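# Grind salt mill: turn head seven quarter turns clockwise

## Task

A full salt mill (cast-iron body, round wooden head) stands free on the table, with a stripe on the body matching a line on the head's top. Rotate the head relative to the body by a net 7 quarter turns clockwise as viewed from above, counting whole turns, since only the final net angle is judged. At the end the mill must be upright on the table and must keep that state with no help from the robot. Then release it and move the hands away.

## Robot and tools

Robot: two arms, left_arm and right_arm, facing each other across the table. left_arm's base is on the +y side; the names do not match image sides. Each arm carries an identical right-handed five-finger hand, so every hand number and axis means the same on both.

Frames: the scene frame has its origin on the table top midway between the arm bases, z = 0 at the table and +z up. Result positions are in metres and orientations are quaternions (w x y z), all in this frame. Each arm is steered by its hand point, 0.05 m in front of the palm where index pad and thumb tip meet in a pinch. Its own axes: +z runs along the straightened fingers (which extend 0.06 to 0.07 m past it), +y points out of the palm, and +x crosses the palm away from the thumb. A wrist bracket on the little-finger side juts 0.03 m beyond the point along +y and can collide. With the thumb turned fully in front of the palm, the whole hand can wrap objects 0.035 to 0.08 m wide.

Row layout (used by execute_actions and move): a single flat list of 28 numbers, each in [-1, 1]. The first 14 are left_arm: dx, dy, dz, rx, ry, rz, then hand numbers little, ring, middle, index, thumb_bend, thumb_turn, force_limit, speed. The next 14 are the same for right_arm. Always send all 28, even if one arm does nothing.
- dx..rz are an offset, not a pose. They are measured in that hand point's own axes, from its pose in the most recent result that showed it. Every row in a call uses that same base, not the previous row. Scale: 1.0 means 0.6 m of travel or 180 degrees. rx, ry, rz together form one rotation vector. All zeros drives the arm back to that base pose; it is not a hold.
- Finger numbers are absolute targets: +1 straight or open, -1 fully curled. thumb_turn +1 puts the thumb beside the palm, -1 in front of it. A pinch is roughly index -0.22, thumb_bend -0.75, thumb_turn -0.57.
- force_limit: -1 to +1 maps linearly to about 0 to 10 N at the fingertip (0 to 15 N for the thumb). It only stops closing.
- speed: -1 is nearly stopped and +1 is full speed (a full stroke in 0.6 s). Close at -0.9 or below for a gentle grip.
- No hand value means 'leave as is'. To hold a hand unchanged, resend its previous eight numbers. If none have been sent yet, send hand_measured followed by hand_force_limit and hand_speed.

execute_actions: actions is a list holding zero or one item. An empty list just returns the state. {"rows": [...], "steps": n} gives 1 to 15 rows and n of at most 15 steps. Each step is 1/30 s; the last row repeats if rows run out, and n defaults to 15. {"steps": n} alone waits until n steps (at most 300) have passed since the last result, and your reply time counts toward them. pictures (true/false) chooses whether camera images come back.

move: target is one 28-number row as above. Each hand point travels a straight path toward its offset pose; both paths finish together and last 0.5 to 10 s. speed is in m/s, from 0.002 to 0.5 (default 0.25), and rotation is capped at twice that in rad/s. stop_force is an optional value in N (9 to 40) shared by both arms. An arm's path stops when its wrist sensor feels that much added push against the motion; that arm then backs off two steps and holds. Use it only with slow speeds and without rotating the hand. Leave it out when moving off something the hand is pressing on. The result adds a move: line per arm: done, off_target, moving, held, fault or contact. It may also show limits=paced (pose clipped) or limits=held (a check blocked steps), plus each hand point's remaining distance.

wait: seconds from 0 to 10; nothing new is sent.
zoom_image: camera (cam_high, cam_left_wrist or cam_right_wrist; each image is 896x504) and region [x0, y0, x1, y1] in pixels from the top-left, no larger than 504x504.
show_instructions: shows the reference images.
finished_scene: scene number; this ends the scene irreversibly and grades it.

Results: per arm, the hand point position, quaternion and velocities. Wrist force and Wrist torque are given in the end effector's axes; they read the force pushing back into the arm, are noisy, carry a few N of offset and saturate near 50 N. Each hand has six-entry lists in motor order: hand_measured (position on the command scale), hand_stopped_by (moving, target, force, stalled, fault), hand_load_n (positive when something pushes a finger open; near 0 means the grip is lost), plus hand_force_limit and hand_speed. 'Hand target' gives the pose the controller is currently driving toward. 'pose unreachable' and HELD mark commands the clearance check altered or did not send. MOTOR HOT appears from 70 °C; at 85 °C the arm is braked until it cools.

Motion limits: on each step the commanded pose is clipped to within 100 mm and 16 degrees of the measured one, and motion lags about 0.17 s. Far targets can take several calls, so check the reported pose. Position wins over orientation when both cannot be met. Printed positions can be off at long reach.

Avoid: arms colliding or pressing on each other; knocking or dropping anything off the table; tipping the mill. Avoid pushing hard into firm things, since the arms are stiff. A joint torque reaching its limit (wrist joints 24.9 N m, others 133 N m) or 150 N of outside force stops that arm for 10 s. Approach contacts slowly, keep the body steady with one hand while the other twists the head, and re-grip between partial turns as needed. Finish with the mill upright and released, and both hands clear.

Each tool is called after "Emit:" as name([rows], argument=value, ...), one row to a line, values as JSON.

## Session

Emit:
execute_actions(actions=[])

Scene clock: 0.00 s of 11100.00 s.
left_arm: end_effector_position=(+0.3133, +0.4513, +0.4871) hand_measured=(+1.000, +1.000, +1.000, +1.000, +1.000, +1.000) hand_load_n=(+0.0, +0.0, +0.0, +0.0, +0.0, +0.0) hand_stopped_by=(target, target, target, target, target, target) hand_force_limit=0.00 hand_speed=-0.80 end_effector_quat_wxyz=(-0.004, +0.326, +0.945, -0.010) end_effector_velocity=(-0.000, -0.000, +0.000) end_effector_angular_velocity=(+0.000, +0.000, -0.001) | right_arm: end_effector_position=(+0.1928, -0.3149, +0.4830) hand_measured=(+1.000, +1.000, +1.000, +1.000, +1.000, +1.000) hand_load_n=(+0.0, +0.0, +0.0, +0.0, +0.0, +0.0) hand_stopped_by=(target, target, target, target, target, target) hand_force_limit=0.00 hand_speed=-0.80 end_effector_quat_wxyz=(+0.015, -0.299, +0.954, -0.012) end_effector_velocity=(-0.000, +0.000, +0.001) end_effector_angular_velocity=(+0.000, -0.001, +0.000)
Joint positions: left_arm=[ 0.543 -1.733  1.321  1.978  1.591 -1.875] | right_arm=[-1.188 -1.73   1.323  1.948  1.594 -1.899]
Joint velocities: left_arm=[-0.     0.    -0.     0.     0.     0.001] | right_arm=[ 0.    -0.    -0.002  0.001 -0.    -0.   ]
Motor temperatures (°C, as the motors report them): left_arm=[25 27 25 37 35 36] | right_arm=[26 29 30 37 36 33]
Wrist force (N, on the end effector, along its own x y z axes, offset not removed): no reading
Wrist torque (N m, same axes, about the end effector's origin, offset not removed): no reading
Hand target (left_arm): +0.313, +0.451, +0.487; -0.004, +0.326, +0.945, -0.010
Hand target (right_arm): +0.193, -0.315, +0.483; +0.015, -0.299, +0.954, -0.012
camera_calibration (this result's frames):
cam_left_wrist: T_world_to_cam=[[0.692386, 0.720595, 0.0366681, -0.56546], [0.585124, -0.590502, 0.555822, -0.191025], [0.422175, -0.363388, -0.830492, 0.569222], [0, 0, 0, 1]] pos_world=[0.262979, 0.501516, 0.599644]
cam_right_wrist: T_world_to_cam=[[-0.462831, 0.886308, -0.0156641, 0.373859], [0.713363, 0.382893, 0.586946, -0.300758], [0.526213, 0.260483, -0.809474, 0.503441], [0, 0, 0, 1]] pos_world=[0.122667, -0.347334, 0.589908]

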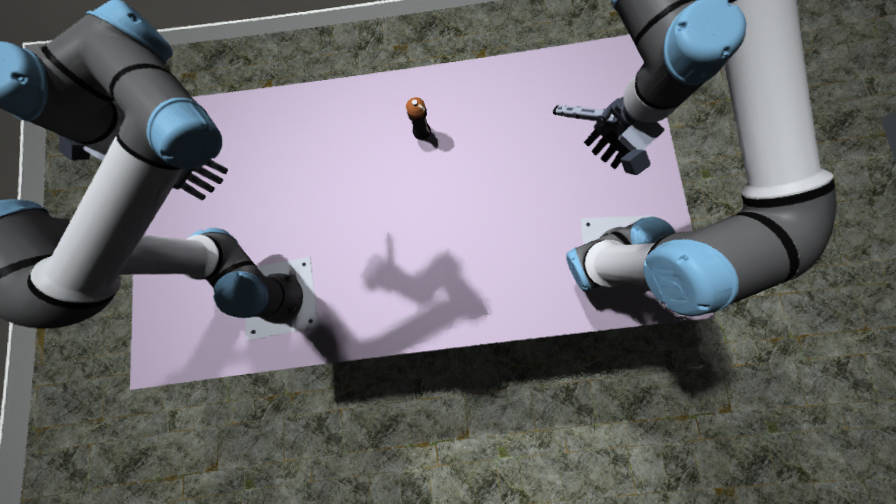

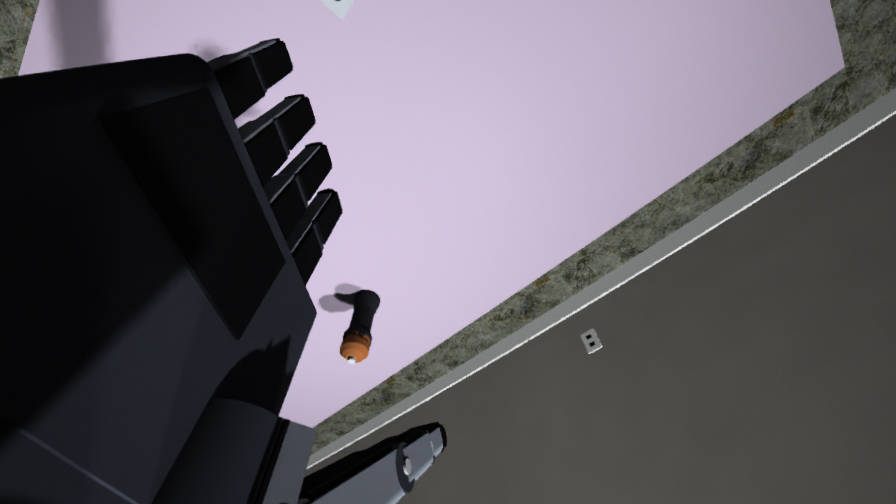

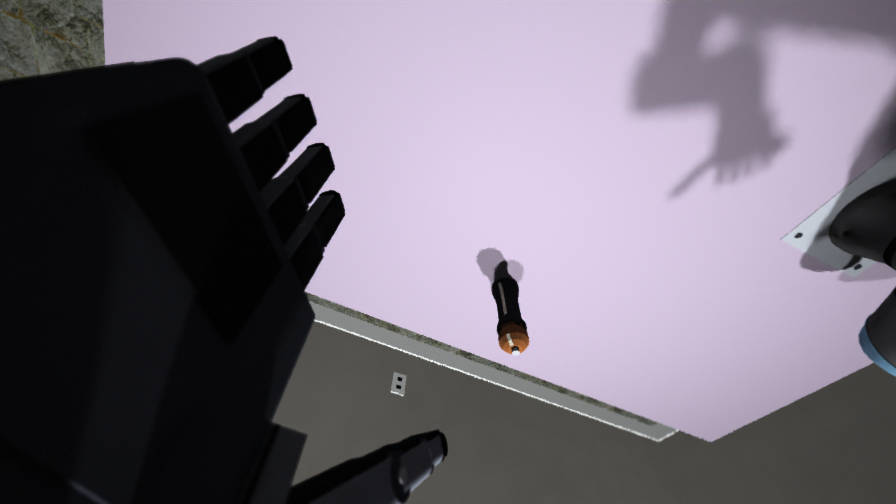

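Emit:
zoom_image(camera="cam_high", region=[380, 80, 470, 170])

Emit:
zoom_image(camera="cam_left_wrist", region=[310, 270, 410, 380])

Emit:
zoom_image(camera="cam_right_wrist", region=[455, 240, 565, 365])

Region (380, 80, 470, 170) of cam_high's 896x504 image, scaled by 5.600, with more detail than that image has.

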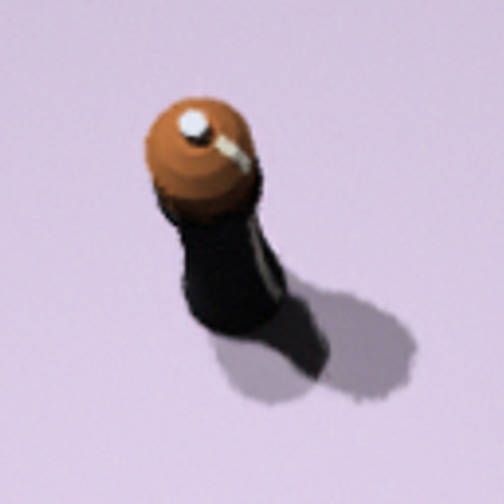

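Region (310, 270, 410, 380) of cam_left_wrist's 896x504 image, scaled by 4.582, with more detail than that image has; it fills the left 458 columns of this view, and the rest is white.

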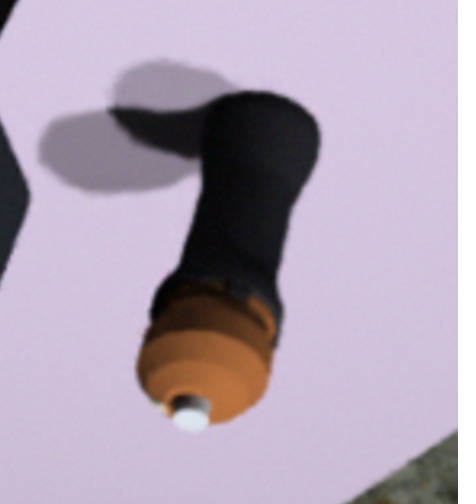

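Region (455, 240, 565, 365) of cam_right_wrist's 896x504 image, scaled by 4.032, with more detail than that image has; it fills the left 444 columns of this view, and the rest is white.

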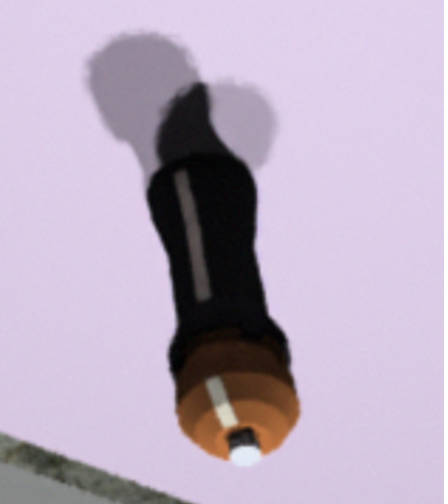

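Emit:
move(target=[-0.3707,-0.1485,0.4148,0.21079,-0.15869,-0.37099,0.97,0.97,0.97,0.97,0.97,-1,1,0.3, -0.154,0.0076,0.1748,0,0,-0.4722,-1,-1,0.6,0.6,0.97,-0.6,0.8,0.3], speed=0.45)

Emit:
move(target=[0.0593,0.0463,0.4134,0.18458,0.20404,-0.45745,1,1,1,1,1,-1,1,0.3, -0.0571,-0.1047,0.1175,0,0,-0.5333,-1,-1,0.6,0.6,1,-0.6,0.8,0.3], speed=0.45)

Scene clock: 122.37 s of 11100.00 s.
left_arm: end_effector_position=(+0.4297, +0.2401, +0.2400) hand_measured=(+0.970, +0.970, +0.970, +0.970, +0.970, -1.000) hand_load_n=(+0.0, +0.0, +0.0, +0.0, +0.0, +0.0) hand_stopped_by=(target, target, target, target, target, target) hand_force_limit=1.00 hand_speed=0.30 end_effector_quat_wxyz=(-0.109, +0.262, -0.886, +0.366) end_effector_velocity=(+0.001, -0.002, -0.001) end_effector_angular_velocity=(-0.005, -0.006, +0.010) | right_arm: end_effector_position=(+0.2698, -0.2600, +0.3802) hand_measured=(-1.000, -1.000, +0.600, +0.600, +0.970, -0.600) hand_load_n=(+0.0, +0.0, +0.0, +0.0, +0.0, +0.0) hand_stopped_by=(target, target, target, target, target, target) hand_force_limit=0.80 hand_speed=0.30 end_effector_quat_wxyz=(+0.002, -0.865, +0.501, -0.019) end_effector_velocity=(+0.000, +0.000, -0.001) end_effector_angular_velocity=(-0.000, +0.001, +0.008)
Joint positions: left_arm=[ 0.577 -1.58   1.727  0.64   1.613 -3.099] | right_arm=[-0.969 -1.312  1.155  1.705  1.601 -3.162]
Joint velocities: left_arm=[-0.006 -0.001  0.005 -0.012 -0.012 -0.01 ] | right_arm=[ 0.001  0.002 -0.    -0.001 -0.    -0.007]
Motor temperatures (°C, as the motors report them): left_arm=[25 27 25 37 35 36] | right_arm=[26 29 30 37 36 33]
Wrist force (N, on the end effector, along its own x y z axes, offset not removed): left_arm=[-0.9 0.8 -2.7] | right_arm=[-2.3 0.6 -1.2]
Wrist torque (N m, same axes, about the end effector's origin, offset not removed): left_arm=[0.50 0.24 -0.20] | right_arm=[0.24 0.34 -0.14]
Hand target (left_arm): +0.430, +0.240, +0.240; +0.109, -0.263, +0.886, -0.367
Hand target (right_arm): +0.270, -0.260, +0.380; -0.002, +0.865, -0.501, +0.019
Off the commanded pose (left_arm): 0.000 m, 0 deg.
Off the commanded pose (right_arm): 0.000 m, 0 deg.
After step 90, 117.00 s passed at rest.
move: done
camera_calibration (this result's frames):
cam_left_wrist: T_world_to_cam=[[-0.320325, 0.678704, -0.660873, 0.127812], [0.522499, 0.708502, 0.474363, -0.511985], [0.790182, -0.193355, -0.581573, -0.0206501], [0, 0, 0, 1]] pos_world=[0.32477, 0.272003, 0.315325]
cam_right_wrist: T_world_to_cam=[[-0.923684, -0.382924, -0.0132768, 0.152635], [-0.327914, 0.772116, 0.544343, 0.0819819], [-0.198191, 0.507155, -0.838757, 0.636117], [0, 0, 0, 1]] pos_world=[0.293942, -0.327462, 0.490948]

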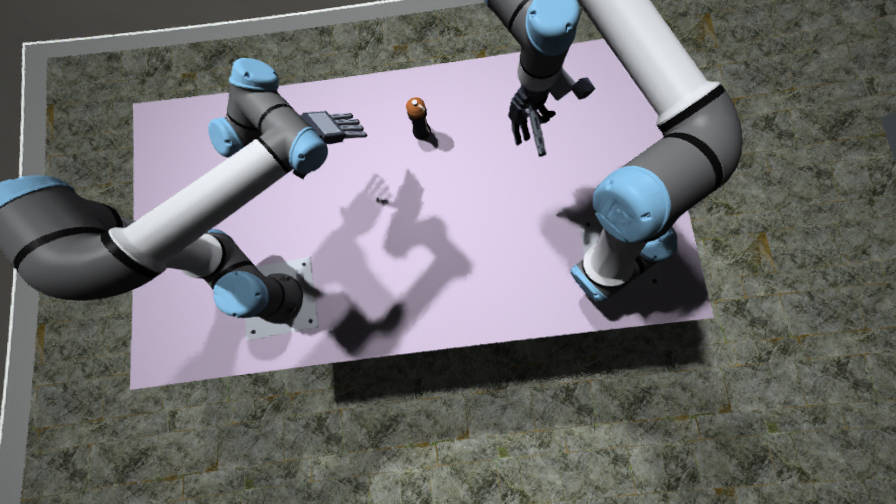

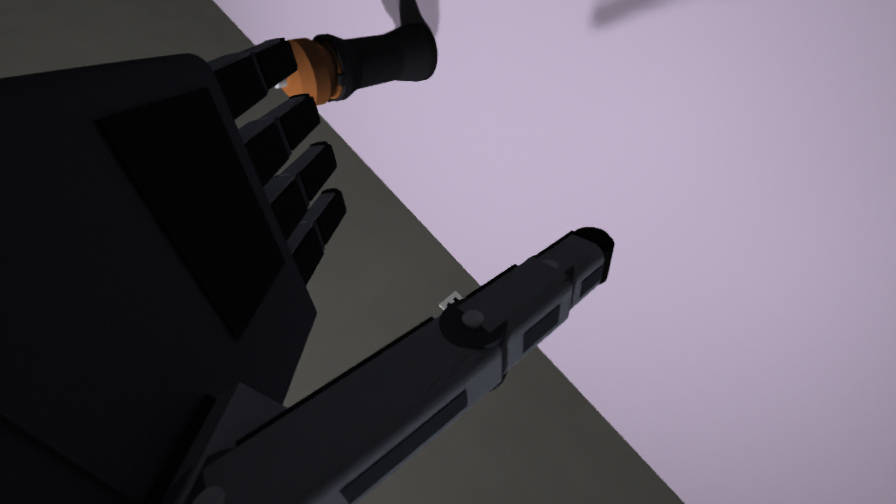

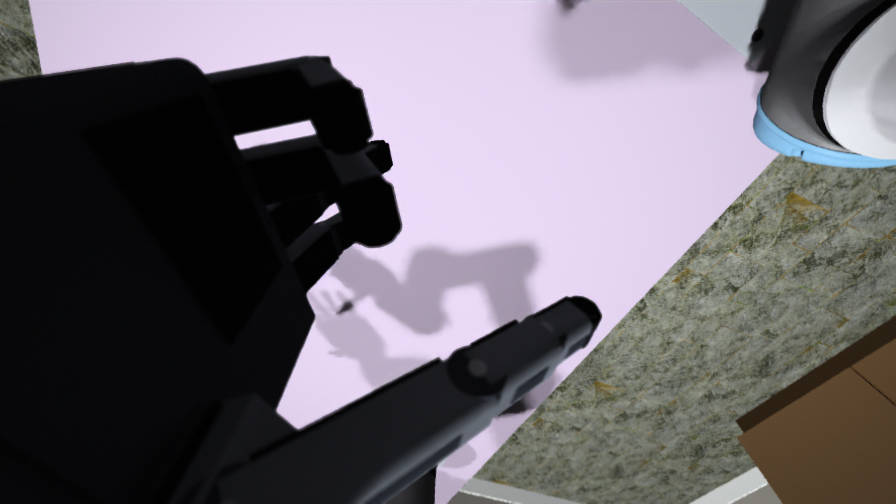

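Scene clock: 125.00 s of 11100.00 s.
left_arm: end_effector_position=(+0.4844, +0.0902, +0.0447) hand_measured=(+1.000, +1.000, +1.000, +1.000, +1.000, -1.000) hand_load_n=(+0.0, +0.0, +0.0, +0.0, +0.0, +0.0) hand_stopped_by=(target, target, target, target, target, target) hand_force_limit=1.00 hand_speed=0.30 end_effector_quat_wxyz=(+0.345, +0.608, -0.362, +0.616) end_effector_velocity=(+0.001, -0.001, -0.001) end_effector_angular_velocity=(-0.013, -0.001, +0.007) | right_arm: end_effector_position=(+0.3098, -0.2003, +0.3101) hand_measured=(-1.000, -1.000, +0.600, +0.600, +1.000, -0.600) hand_load_n=(+0.0, +0.0, +0.0, +0.0, +0.0, +0.0) hand_stopped_by=(target, target, target, target, target, target) hand_force_limit=0.80 hand_speed=0.30 end_effector_quat_wxyz=(+0.013, +0.952, +0.307, +0.014) end_effector_velocity=(+0.001, +0.000, -0.000) end_effector_angular_velocity=(+0.001, -0.001, +0.007)
Joint positions: left_arm=[ 0.749 -1.039  2.151 -1.109  1.856 -4.685] | right_arm=[-0.69  -1.119  1.08   1.596  1.607 -4.558]
Joint velocities: left_arm=[-0.005  0.009  0.005 -0.025 -0.012 -0.009] | right_arm=[ 0.    -0.001  0.001 -0.003  0.    -0.007]
Motor temperatures (°C, as the motors report them): left_arm=[25 27 25 37 35 36] | right_arm=[26 29 30 37 36 33]
Wrist force (N, on the end effector, along its own x y z axes, offset not removed): left_arm=[0.2 1.1 0.4] | right_arm=[-3.2 1.1 0.9]
Wrist torque (N m, same axes, about the end effector's origin, offset not removed): left_arm=[0.30 -0.02 -0.02] | right_arm=[0.12 0.54 -0.24]
Hand target (left_arm): +0.484, +0.090, +0.045; +0.345, +0.608, -0.361, +0.617
Hand target (right_arm): +0.310, -0.200, +0.310; +0.013, +0.951, +0.307, +0.014
Off the commanded pose (left_arm): 0.000 m, 0 deg.
Off the commanded pose (right_arm): 0.000 m, 0 deg.
move: done
camera_calibration (this result's frames):
cam_left_wrist: T_world_to_cam=[[-0.886652, -0.444722, -0.126772, 0.46975], [-0.158957, 0.550534, -0.819539, 0.0605413], [0.434259, -0.706495, -0.558824, 0.0112532], [0, 0, 0, 1]] pos_world=[0.421241, 0.183528, 0.115456]
cam_right_wrist: T_world_to_cam=[[0.47565, -0.878528, 0.0441004, -0.339013], [-0.747262, -0.377114, 0.54716, -0.0139322], [-0.464064, -0.293211, -0.835866, 0.476156], [0, 0, 0, 1]] pos_world=[0.371808, -0.163472, 0.420576]

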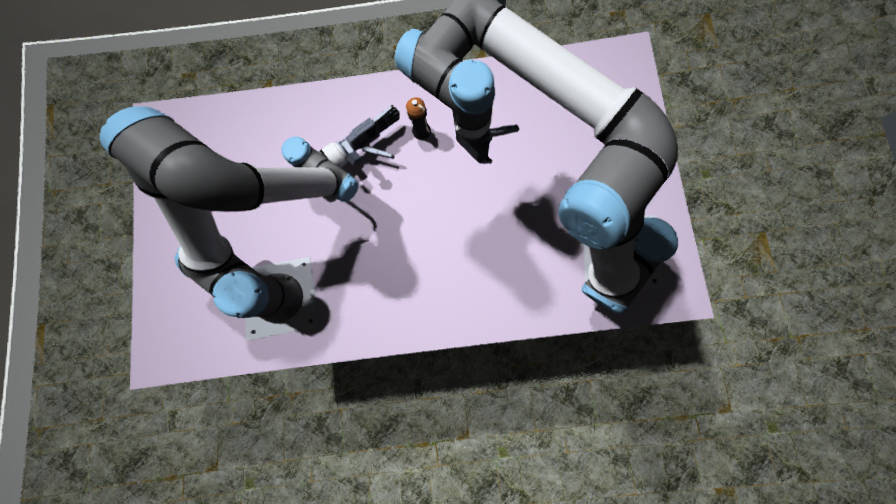

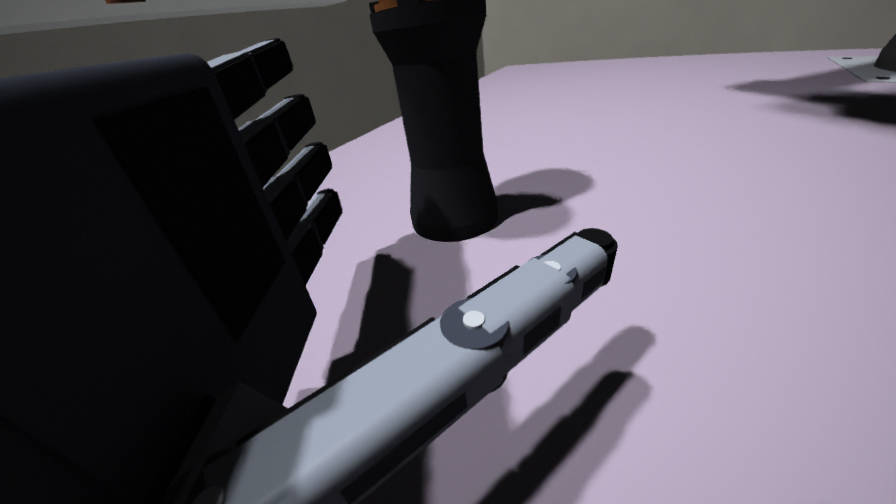

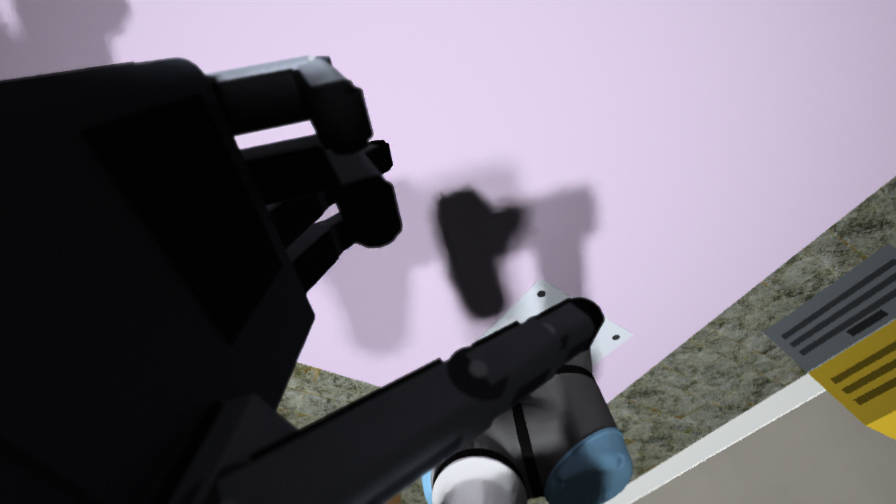

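Emit:
execute_actions(actions=[])

Scene clock: 143.33 s of 11100.00 s.
left_arm: end_effector_position=(+0.4845, +0.0900, +0.0446) hand_measured=(+1.000, +1.000, +1.000, +1.000, +1.000, -1.000) hand_load_n=(+0.0, +0.0, +0.0, +0.0, +0.0, +0.0) hand_stopped_by=(target, target, target, target, target, target) hand_force_limit=1.00 hand_speed=0.30 end_effector_quat_wxyz=(+0.345, +0.608, -0.361, +0.617) end_effector_velocity=(+0.000, -0.000, +0.000) end_effector_angular_velocity=(-0.001, -0.001, -0.000) | right_arm: end_effector_position=(+0.3098, -0.2003, +0.3100) hand_measured=(-1.000, -1.000, +0.600, +0.600, +1.000, -0.600) hand_load_n=(+0.0, +0.0, +0.0, +0.0, +0.0, +0.0) hand_stopped_by=(target, target, target, target, target, target) hand_force_limit=0.80 hand_speed=0.30 end_effector_quat_wxyz=(+0.013, +0.951, +0.307, +0.014) end_effector_velocity=(-0.000, +0.000, +0.000) end_effector_angular_velocity=(+0.001, +0.000, -0.002)
Joint positions: left_arm=[ 0.749 -1.038  2.151 -1.112  1.854 -4.686] | right_arm=[-0.69  -1.119  1.08   1.596  1.607 -4.559]
Joint velocities: left_arm=[-0.    -0.    -0.    -0.001 -0.     0.   ] | right_arm=[-0.     0.    -0.001  0.001 -0.001  0.002]
Motor temperatures (°C, as the motors report them): left_arm=[25 27 25 37 35 36] | right_arm=[26 29 30 37 36 33]
Wrist force (N, on the end effector, along its own x y z axes, offset not removed): left_arm=[-2.5 -1.4 -0.6] | right_arm=[-2.8 -0.4 0.1]
Wrist torque (N m, same axes, about the end effector's origin, offset not removed): left_arm=[0.07 0.44 -0.29] | right_arm=[0.03 0.52 -0.29]
Hand target (left_arm): +0.484, +0.090, +0.045; +0.345, +0.608, -0.361, +0.617
Hand target (right_arm): +0.310, -0.200, +0.310; +0.013, +0.951, +0.307, +0.014
Off the commanded pose (left_arm): 0.000 m, 0 deg.
Off the commanded pose (right_arm): 0.000 m, 0 deg.
Steps of this call (steps 1 to 90: nothing new was sent; then 15.33 s passed at rest). Readings (end_effector_position | what the end effector reports):
1: left_arm (+0.4844, +0.0901, +0.0447) | right_arm (+0.3098, -0.2003, +0.3101) | left_arm hand_measured=(+1.000, +1.000, +1.000, +1.000, +1.000, -1.000) hand_load_n=(+0.0, +0.0, +0.0, +0.0, +0.0, +0.0) hand_stopped_by=(target, target, target, target, target, target) hand_force_limit=1.00 hand_speed=0.30 | right_arm hand_measured=(-1.000, -1.000, +0.600, +0.600, +1.000, -0.600) hand_load_n=(+0.0, +0.0, +0.0, +0.0, +0.0, +0.0) hand_stopped_by=(target, target, target, target, target, target) hand_force_limit=0.80 hand_speed=0.30
2: left_arm (+0.4844, +0.0901, +0.0446) | right_arm (+0.3098, -0.2003, +0.3101) | left_arm hand_measured=(+1.000, +1.000, +1.000, +1.000, +1.000, -1.000) hand_load_n=(+0.0, +0.0, +0.0, +0.0, +0.0, +0.0) hand_stopped_by=(target, target, target, target, target, target) hand_force_limit=1.00 hand_speed=0.30 | right_arm hand_measured=(-1.000, -1.000, +0.600, +0.600, +1.000, -0.600) hand_load_n=(+0.0, +0.0, +0.0, +0.0, +0.0, +0.0) hand_stopped_by=(target, target, target, target, target, target) hand_force_limit=0.80 hand_speed=0.30
4: left_arm (+0.4844, +0.0901, +0.0446) | right_arm (+0.3098, -0.2003, +0.3101) | left_arm hand_measured=(+1.000, +1.000, +1.000, +1.000, +1.000, -1.000) hand_load_n=(+0.0, +0.0, +0.0, +0.0, +0.0, +0.0) hand_stopped_by=(target, target, target, target, target, target) hand_force_limit=1.00 hand_speed=0.30 | right_arm hand_measured=(-1.000, -1.000, +0.600, +0.600, +1.000, -0.600) hand_load_n=(+0.0, +0.0, +0.0, +0.0, +0.0, +0.0) hand_stopped_by=(target, target, target, target, target, target) hand_force_limit=0.80 hand_speed=0.30
8: left_arm (+0.4845, +0.0900, +0.0446) | right_arm (+0.3098, -0.2003, +0.3100) | left_arm hand_measured=(+1.000, +1.000, +1.000, +1.000, +1.000, -1.000) hand_load_n=(+0.0, +0.0, +0.0, +0.0, +0.0, +0.0) hand_stopped_by=(target, target, target, target, target, target) hand_force_limit=1.00 hand_speed=0.30 | right_arm hand_measured=(-1.000, -1.000, +0.600, +0.600, +1.000, -0.600) hand_load_n=(+0.0, +0.0, +0.0, +0.0, +0.0, +0.0) hand_stopped_by=(target, target, target, target, target, target) hand_force_limit=0.80 hand_speed=0.30
90: the state above
camera_calibration (this result's frames):
cam_left_wrist: T_world_to_cam=[[-0.886254, -0.445693, -0.12614, 0.469603], [-0.159436, 0.549207, -0.820336, 0.0608853], [0.434895, -0.706915, -0.557797, 0.0107074], [0, 0, 0, 1]] pos_world=[0.421239, 0.18343, 0.115155]
cam_right_wrist: T_world_to_cam=[[0.476275, -0.878193, 0.0440334, -0.339115], [-0.746973, -0.377674, 0.547169, -0.0141128], [-0.46389, -0.293495, -0.835863, 0.476037], [0, 0, 0, 1]] pos_world=[0.371799, -0.163424, 0.420556]

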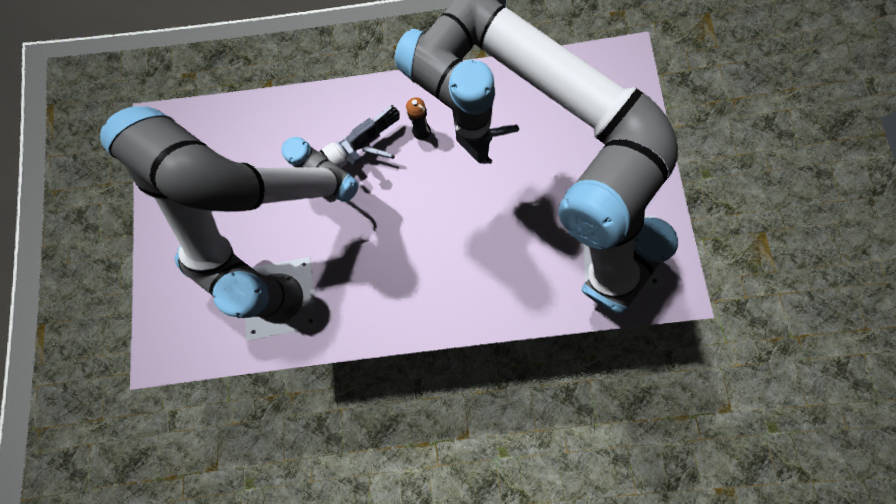

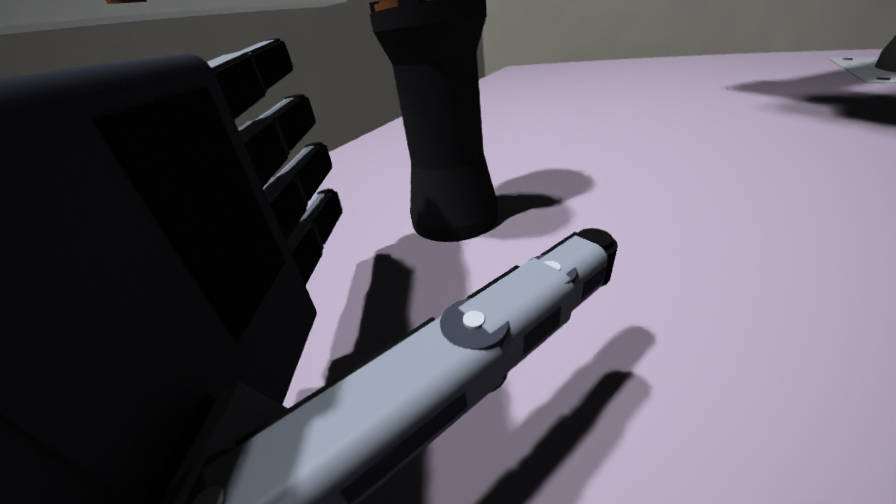

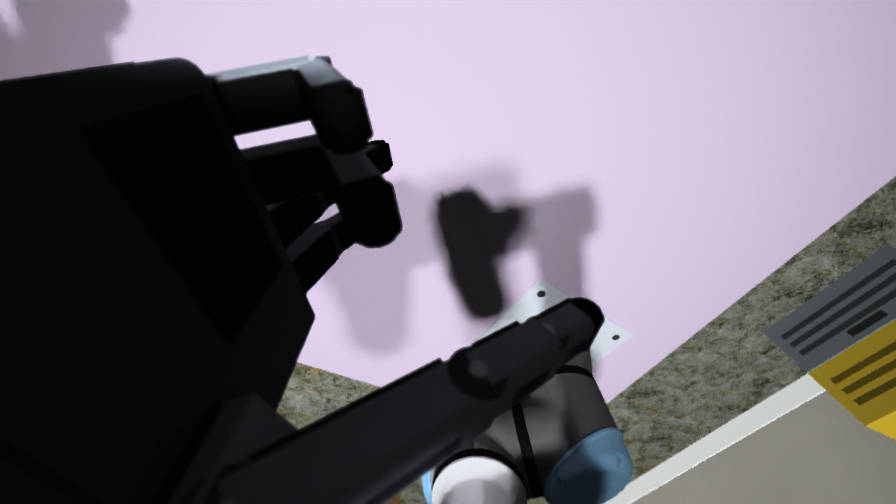

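Emit:
zoom_image(camera="cam_left_wrist", region=[350, 0, 610, 260])

Region (350, 0, 610, 260) of cam_left_wrist's 896x504 image, scaled by 1.938, with more detail than that image has.

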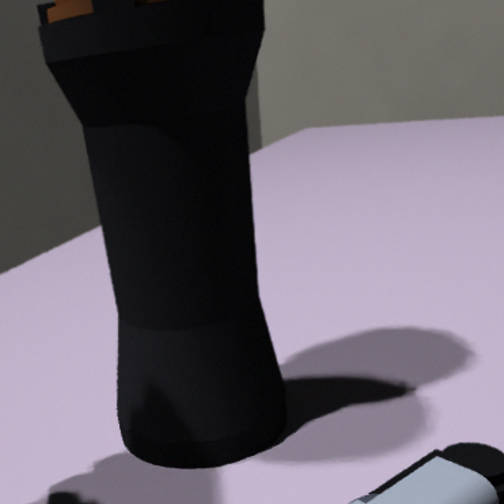

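Emit:
move(target=[-0.0133, 0.025, 0.1417, 0, 0, 0, 1, 1, 1, 1, 1, -1, 1, 0.3, -0.0012, -0.0022, 0.0667, 0.2588, -0.1543, -0.3343, -1, -1, 0.6, 0.6, 1, -0.6, 0.8, 0.3], speed=0.3)

Scene clock: 205.73 s of 11100.00 s.
left_arm: end_effector_position=(+0.5140, +0.0091, +0.0361) hand_measured=(+1.000, +1.000, +1.000, +1.000, +1.000, -1.000) hand_load_n=(+0.0, +0.0, +0.0, +0.0, +0.0, +0.0) hand_stopped_by=(target, target, target, target, target, target) hand_force_limit=1.00 hand_speed=0.30 end_effector_quat_wxyz=(+0.345, +0.608, -0.361, +0.617) end_effector_velocity=(+0.001, -0.001, +0.000) end_effector_angular_velocity=(-0.001, -0.001, +0.000) | right_arm: end_effector_position=(+0.3102, -0.2000, +0.2703) hand_measured=(-1.000, -1.000, +0.600, +0.600, +1.000, -0.600) hand_load_n=(+0.0, +0.0, +0.0, +0.0, +0.0, +0.0) hand_stopped_by=(target, target, target, target, target, target) hand_force_limit=0.80 hand_speed=0.30 end_effector_quat_wxyz=(-0.270, +0.584, +0.695, -0.321) end_effector_velocity=(+0.000, -0.000, -0.001) end_effector_angular_velocity=(+0.005, +0.009, +0.013)
Joint positions: left_arm=[ 0.666 -0.932  1.957 -1.024  1.772 -4.686] | right_arm=[-0.906 -0.924  1.173  2.149  1.277 -6.022]
Joint velocities: left_arm=[-0.     0.001 -0.002 -0.    -0.001 -0.   ] | right_arm=[-0.     0.004  0.     0.006  0.004 -0.016]
Motor temperatures (°C, as the motors report them): left_arm=[25 27 25 37 35 36] | right_arm=[26 29 30 37 36 33]
Wrist force (N, on the end effector, along its own x y z axes, offset not removed): left_arm=[-1.6 0.2 -1.3] | right_arm=[-3.3 1.0 -0.8]
Wrist torque (N m, same axes, about the end effector's origin, offset not removed): left_arm=[0.32 0.29 -0.21] | right_arm=[0.21 0.56 -0.15]
Hand target (left_arm): +0.514, +0.009, +0.036; +0.345, +0.608, -0.361, +0.617
Hand target (right_arm): +0.310, -0.200, +0.270; -0.270, +0.583, +0.695, -0.322
Off the commanded pose (left_arm): 0.000 m, 0 deg.
Off the commanded pose (right_arm): 0.000 m, 0 deg.
After step 90, 56.47 s passed at rest.
move: done
camera_calibration (this result's frames):
cam_left_wrist: T_world_to_cam=[[-0.886258, -0.445705, -0.126067, 0.458627], [-0.159482, 0.549158, -0.82036, 0.103151], [0.43487, -0.706946, -0.557778, -0.0640778], [0, 0, 0, 1]] pos_world=[0.450778, 0.102467, 0.106697]
cam_right_wrist: T_world_to_cam=[[0.664498, -0.0134164, -0.747169, -0.00883365], [0.494301, -0.74197, 0.452932, -0.424439], [-0.560454, -0.670299, -0.486406, 0.303164], [0, 0, 0, 1]] pos_world=[0.38558, -0.111829, 0.333103]

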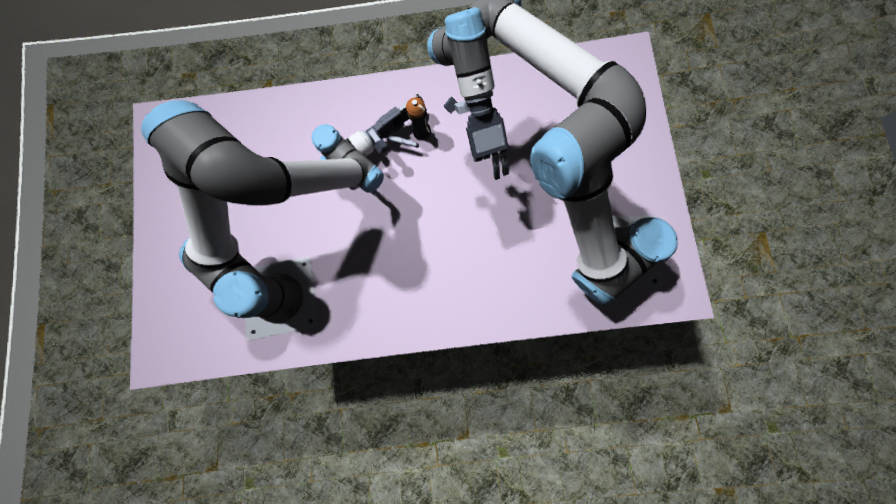

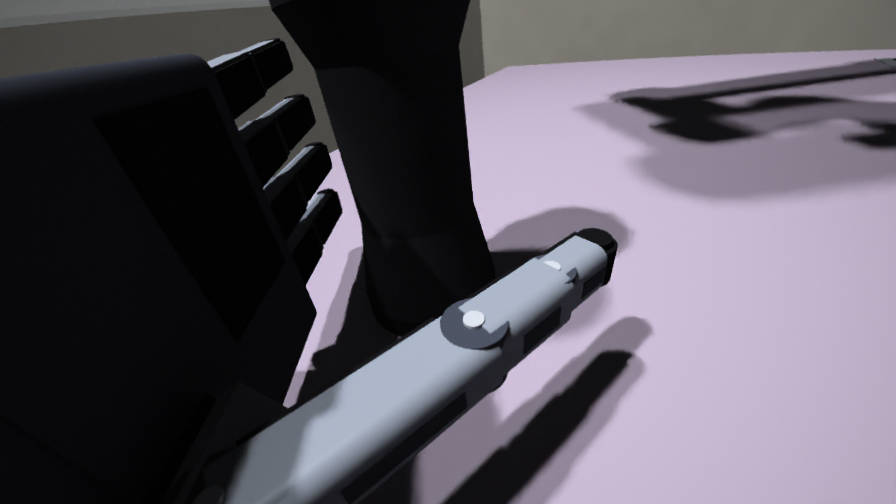

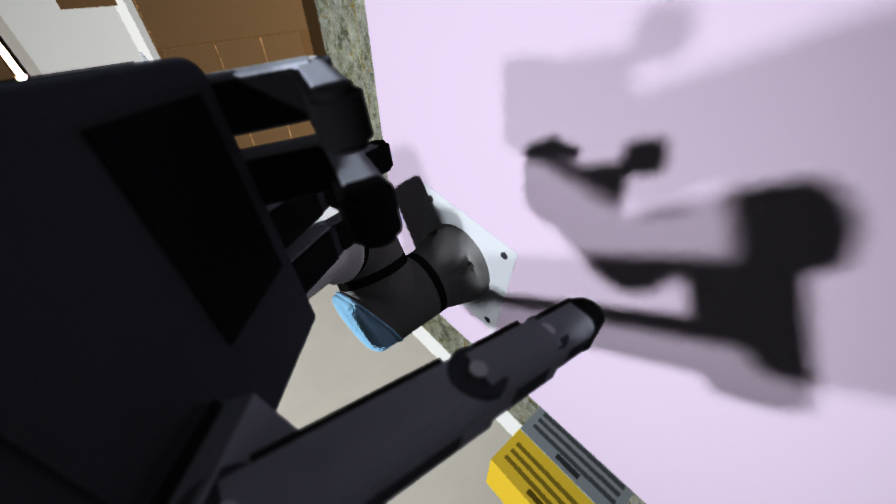

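Emit:
zoom_image(camera="cam_left_wrist", region=[240, 0, 600, 360])

Region (240, 0, 600, 360) of cam_left_wrist's 896x504 image, scaled by 1.400, with more detail than that image has.

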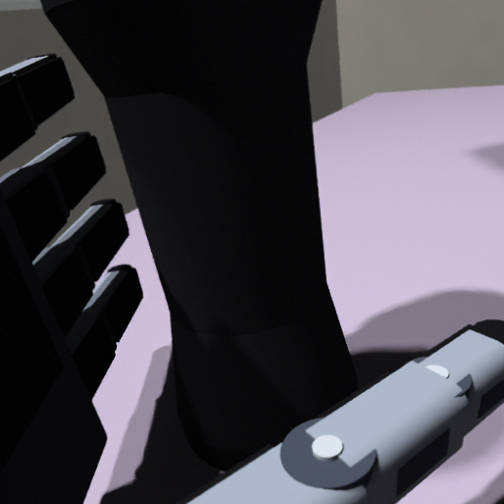

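Emit:
move(target=[0.0012, 0.0217, 0.075, 0, 0, 0, 0.3, 0.3, 0.3, 0.3, 1, -1, 1, -0.7, 0, 0, 0, 0, 0, 0, -1, -1, 0.6, 0.6, 1, -0.6, 0.8, 0.3], speed=0.04, stop_force=10)

Emit:
move(target=[0, 0, 0, 0, 0, 0, -0.49, -0.48, -0.95, -0.95, -0.9, -1, 1, -0.8, 0, 0, 0, 0, 0, 0, -1, -1, 0.6, 0.6, 1, -0.6, 0.8, 0.3], speed=0.04)

Scene clock: 261.93 s of 11100.00 s.
left_arm: end_effector_position=(+0.5251, -0.0363, +0.0364) hand_measured=(+0.300, +0.300, +0.300, +0.300, +1.000, -1.000) hand_load_n=(+0.0, +0.0, +0.0, +0.0, +0.0, +0.0) hand_stopped_by=(target, target, target, target, target, target) hand_force_limit=1.00 hand_speed=-0.70 end_effector_quat_wxyz=(+0.345, +0.608, -0.361, +0.617) end_effector_velocity=(+0.001, -0.002, +0.001) end_effector_angular_velocity=(-0.001, -0.002, -0.000) | right_arm: end_effector_position=(+0.3101, -0.2000, +0.2703) hand_measured=(-1.000, -1.000, +0.600, +0.600, +1.000, -0.600) hand_load_n=(+0.0, +0.0, +0.0, +0.0, +0.0, +0.0) hand_stopped_by=(target, target, target, target, target, target) hand_force_limit=0.80 hand_speed=0.30 end_effector_quat_wxyz=(-0.270, +0.584, +0.695, -0.322) end_effector_velocity=(-0.000, +0.000, +0.000) end_effector_angular_velocity=(-0.000, -0.000, -0.001)
Joint positions: left_arm=[ 0.622 -0.884  1.849 -0.964  1.728 -4.686] | right_arm=[-0.905 -0.924  1.173  2.149  1.277 -6.022]
Joint velocities: left_arm=[-0.001  0.001 -0.004  0.    -0.001  0.001] | right_arm=[ 0.    -0.    -0.001  0.001 -0.     0.001]
Motor temperatures (°C, as the motors report them): left_arm=[25 27 25 37 35 36] | right_arm=[26 29 30 37 36 33]
Wrist force (N, on the end effector, along its own x y z axes, offset not removed): left_arm=[-1.0 0.9 -3.9] | right_arm=[-2.8 -0.7 -0.4]
Wrist torque (N m, same axes, about the end effector's origin, offset not removed): left_arm=[0.80 0.42 -0.20] | right_arm=[0.00 0.47 -0.18]
Hand target (left_arm): +0.525, -0.036, +0.036; +0.345, +0.608, -0.361, +0.617
Hand target (right_arm): +0.310, -0.200, +0.270; -0.270, +0.584, +0.695, -0.321
Off the commanded pose (left_arm): 0.000 m, 0 deg.
Off the commanded pose (right_arm): 0.000 m, 0 deg.
After step 90, 51.53 s passed at rest.
move: done
camera_calibration (this result's frames):
cam_left_wrist: T_world_to_cam=[[-0.886259, -0.445718, -0.126017, 0.448289], [-0.159516, 0.549122, -0.820378, 0.130144], [0.434856, -0.706965, -0.557764, -0.1008], [0, 0, 0, 1]] pos_world=[0.461894, 0.0570835, 0.107037]
cam_right_wrist: T_world_to_cam=[[0.664498, -0.0133513, -0.747171, -0.00879729], [0.494375, -0.741922, 0.45293, -0.424417], [-0.56039, -0.670353, -0.486405, 0.303131], [0, 0, 0, 1]] pos_world=[0.385538, -0.111797, 0.333102]

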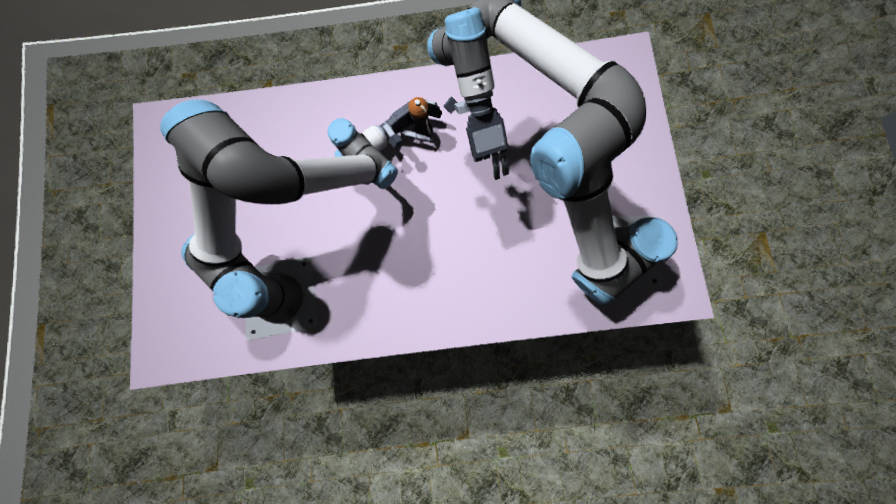

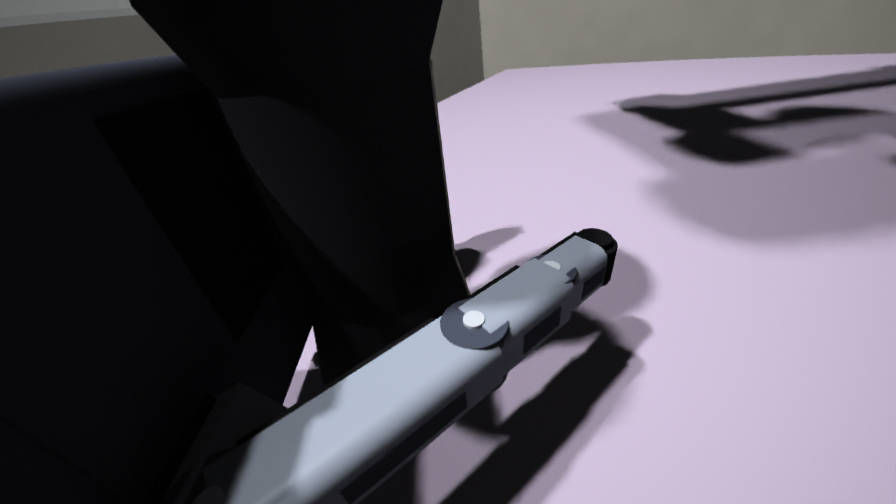

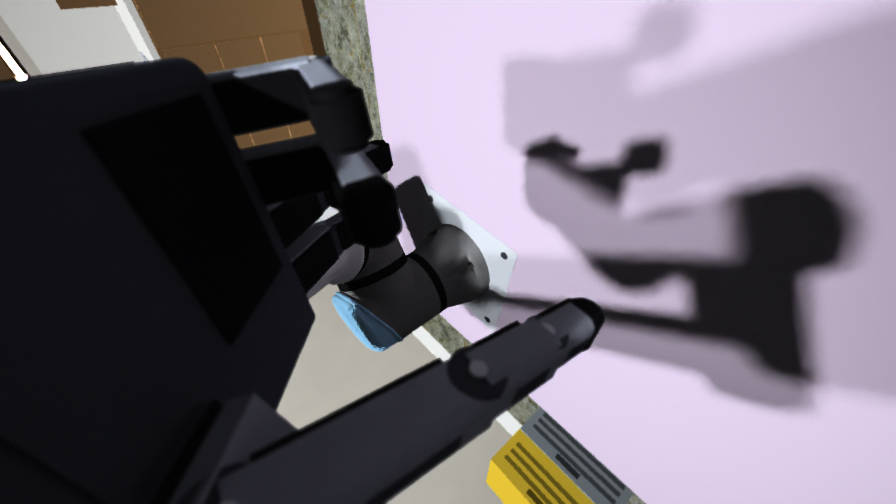

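Scene clock: 265.67 s of 11100.00 s.
left_arm: end_effector_position=(+0.5251, -0.0363, +0.0365) hand_measured=(-0.490, -0.480, -0.540, -0.470, +0.306, -1.000) hand_load_n=(+0.0, +0.0, +11.5, +8.0, +14.5, -0.5) hand_stopped_by=(target, target, force, force, force, target) hand_force_limit=1.00 hand_speed=-0.80 end_effector_quat_wxyz=(+0.345, +0.608, -0.361, +0.617) end_effector_velocity=(+0.000, +0.000, -0.000) end_effector_angular_velocity=(-0.000, +0.002, +0.001) | right_arm: end_effector_position=(+0.3101, -0.2000, +0.2703) hand_measured=(-1.000, -1.000, +0.600, +0.600, +1.000, -0.600) hand_load_n=(+0.0, +0.0, +0.0, +0.0, +0.0, +0.0) hand_stopped_by=(target, target, target, target, target, target) hand_force_limit=0.80 hand_speed=0.30 end_effector_quat_wxyz=(-0.270, +0.584, +0.695, -0.322) end_effector_velocity=(+0.000, -0.000, +0.000) end_effector_angular_velocity=(-0.001, +0.000, -0.000)
Joint positions: left_arm=[ 0.622 -0.884  1.849 -0.964  1.728 -4.686] | right_arm=[-0.905 -0.924  1.173  2.149  1.277 -6.022]
Joint velocities: left_arm=[ 0.    -0.     0.001  0.    -0.    -0.002] | right_arm=[-0.    -0.    -0.     0.001  0.     0.   ]
Motor temperatures (°C, as the motors report them): left_arm=[25 27 25 37 35 36] | right_arm=[26 29 30 37 36 33]
Wrist force (N, on the end effector, along its own x y z axes, offset not removed): left_arm=[7.7 4.4 -3.9] | right_arm=[-2.2 0.6 -0.8]
Wrist torque (N m, same axes, about the end effector's origin, offset not removed): left_arm=[0.63 -0.36 -0.50] | right_arm=[0.19 0.30 -0.03]
Hand target (left_arm): +0.525, -0.036, +0.036; +0.345, +0.608, -0.361, +0.617
Hand target (right_arm): +0.310, -0.200, +0.270; -0.270, +0.584, +0.695, -0.322
Off the commanded pose (left_arm): 0.000 m, 0 deg.
Off the commanded pose (right_arm): 0.000 m, 0 deg.
move: done
camera_calibration (this result's frames):
cam_left_wrist: T_world_to_cam=[[-0.886292, -0.445662, -0.125984, 0.448279], [-0.159487, 0.549092, -0.820403, 0.130161], [0.434799, -0.707024, -0.557733, -0.10076], [0, 0, 0, 1]] pos_world=[0.461876, 0.0570705, 0.107064]
cam_right_wrist: T_world_to_cam=[[0.664498, -0.0133521, -0.747171, -0.00879782], [0.494373, -0.741922, 0.452931, -0.424416], [-0.56039, -0.670353, -0.486405, 0.303131], [0, 0, 0, 1]] pos_world=[0.385538, -0.111797, 0.333102]

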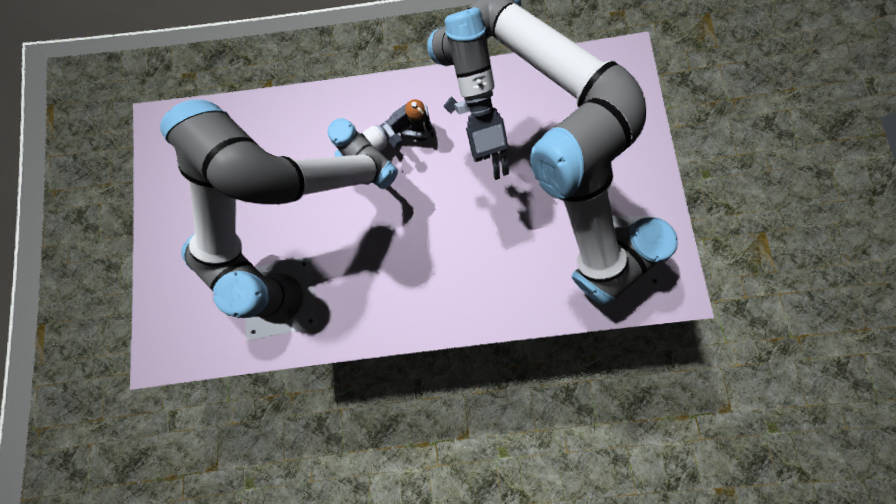

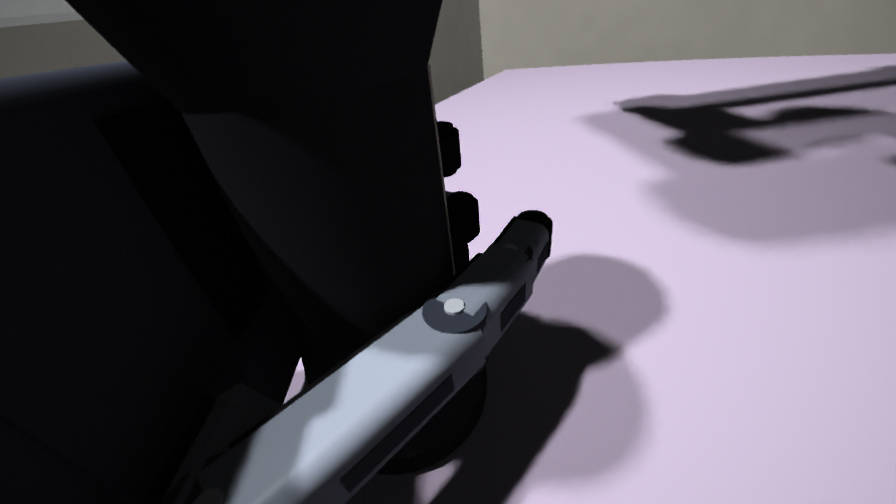

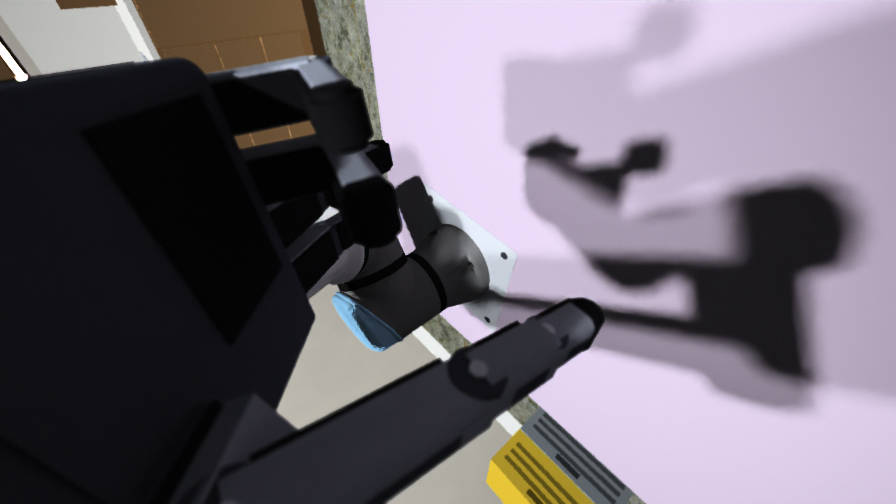

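Emit:
zoom_image(camera="cam_left_wrist", region=[60, 0, 560, 500])

Emit:
zoom_image(camera="cam_high", region=[340, 70, 480, 190])

Region (60, 0, 560, 500) of cam_left_wrist's 896x504 image, scaled by 1.008, with more detail than that image has.

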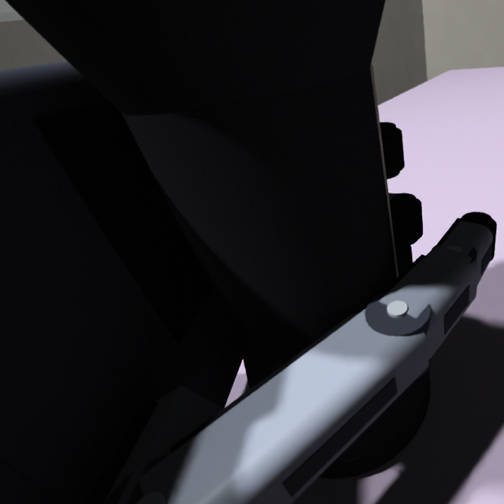

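Region (340, 70, 480, 190) of cam_high's 896x504 image, scaled by 3.600, with more detail than that image has; it fills the top 432 rows of this view, and the rest is white.

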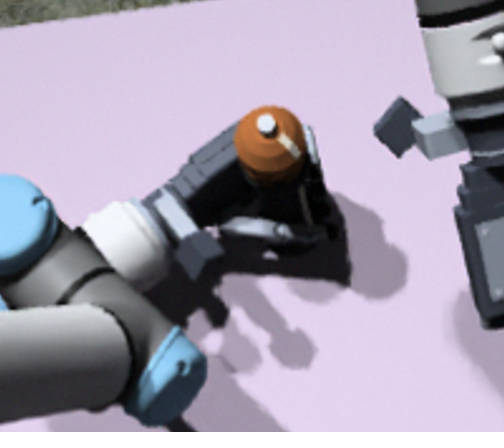

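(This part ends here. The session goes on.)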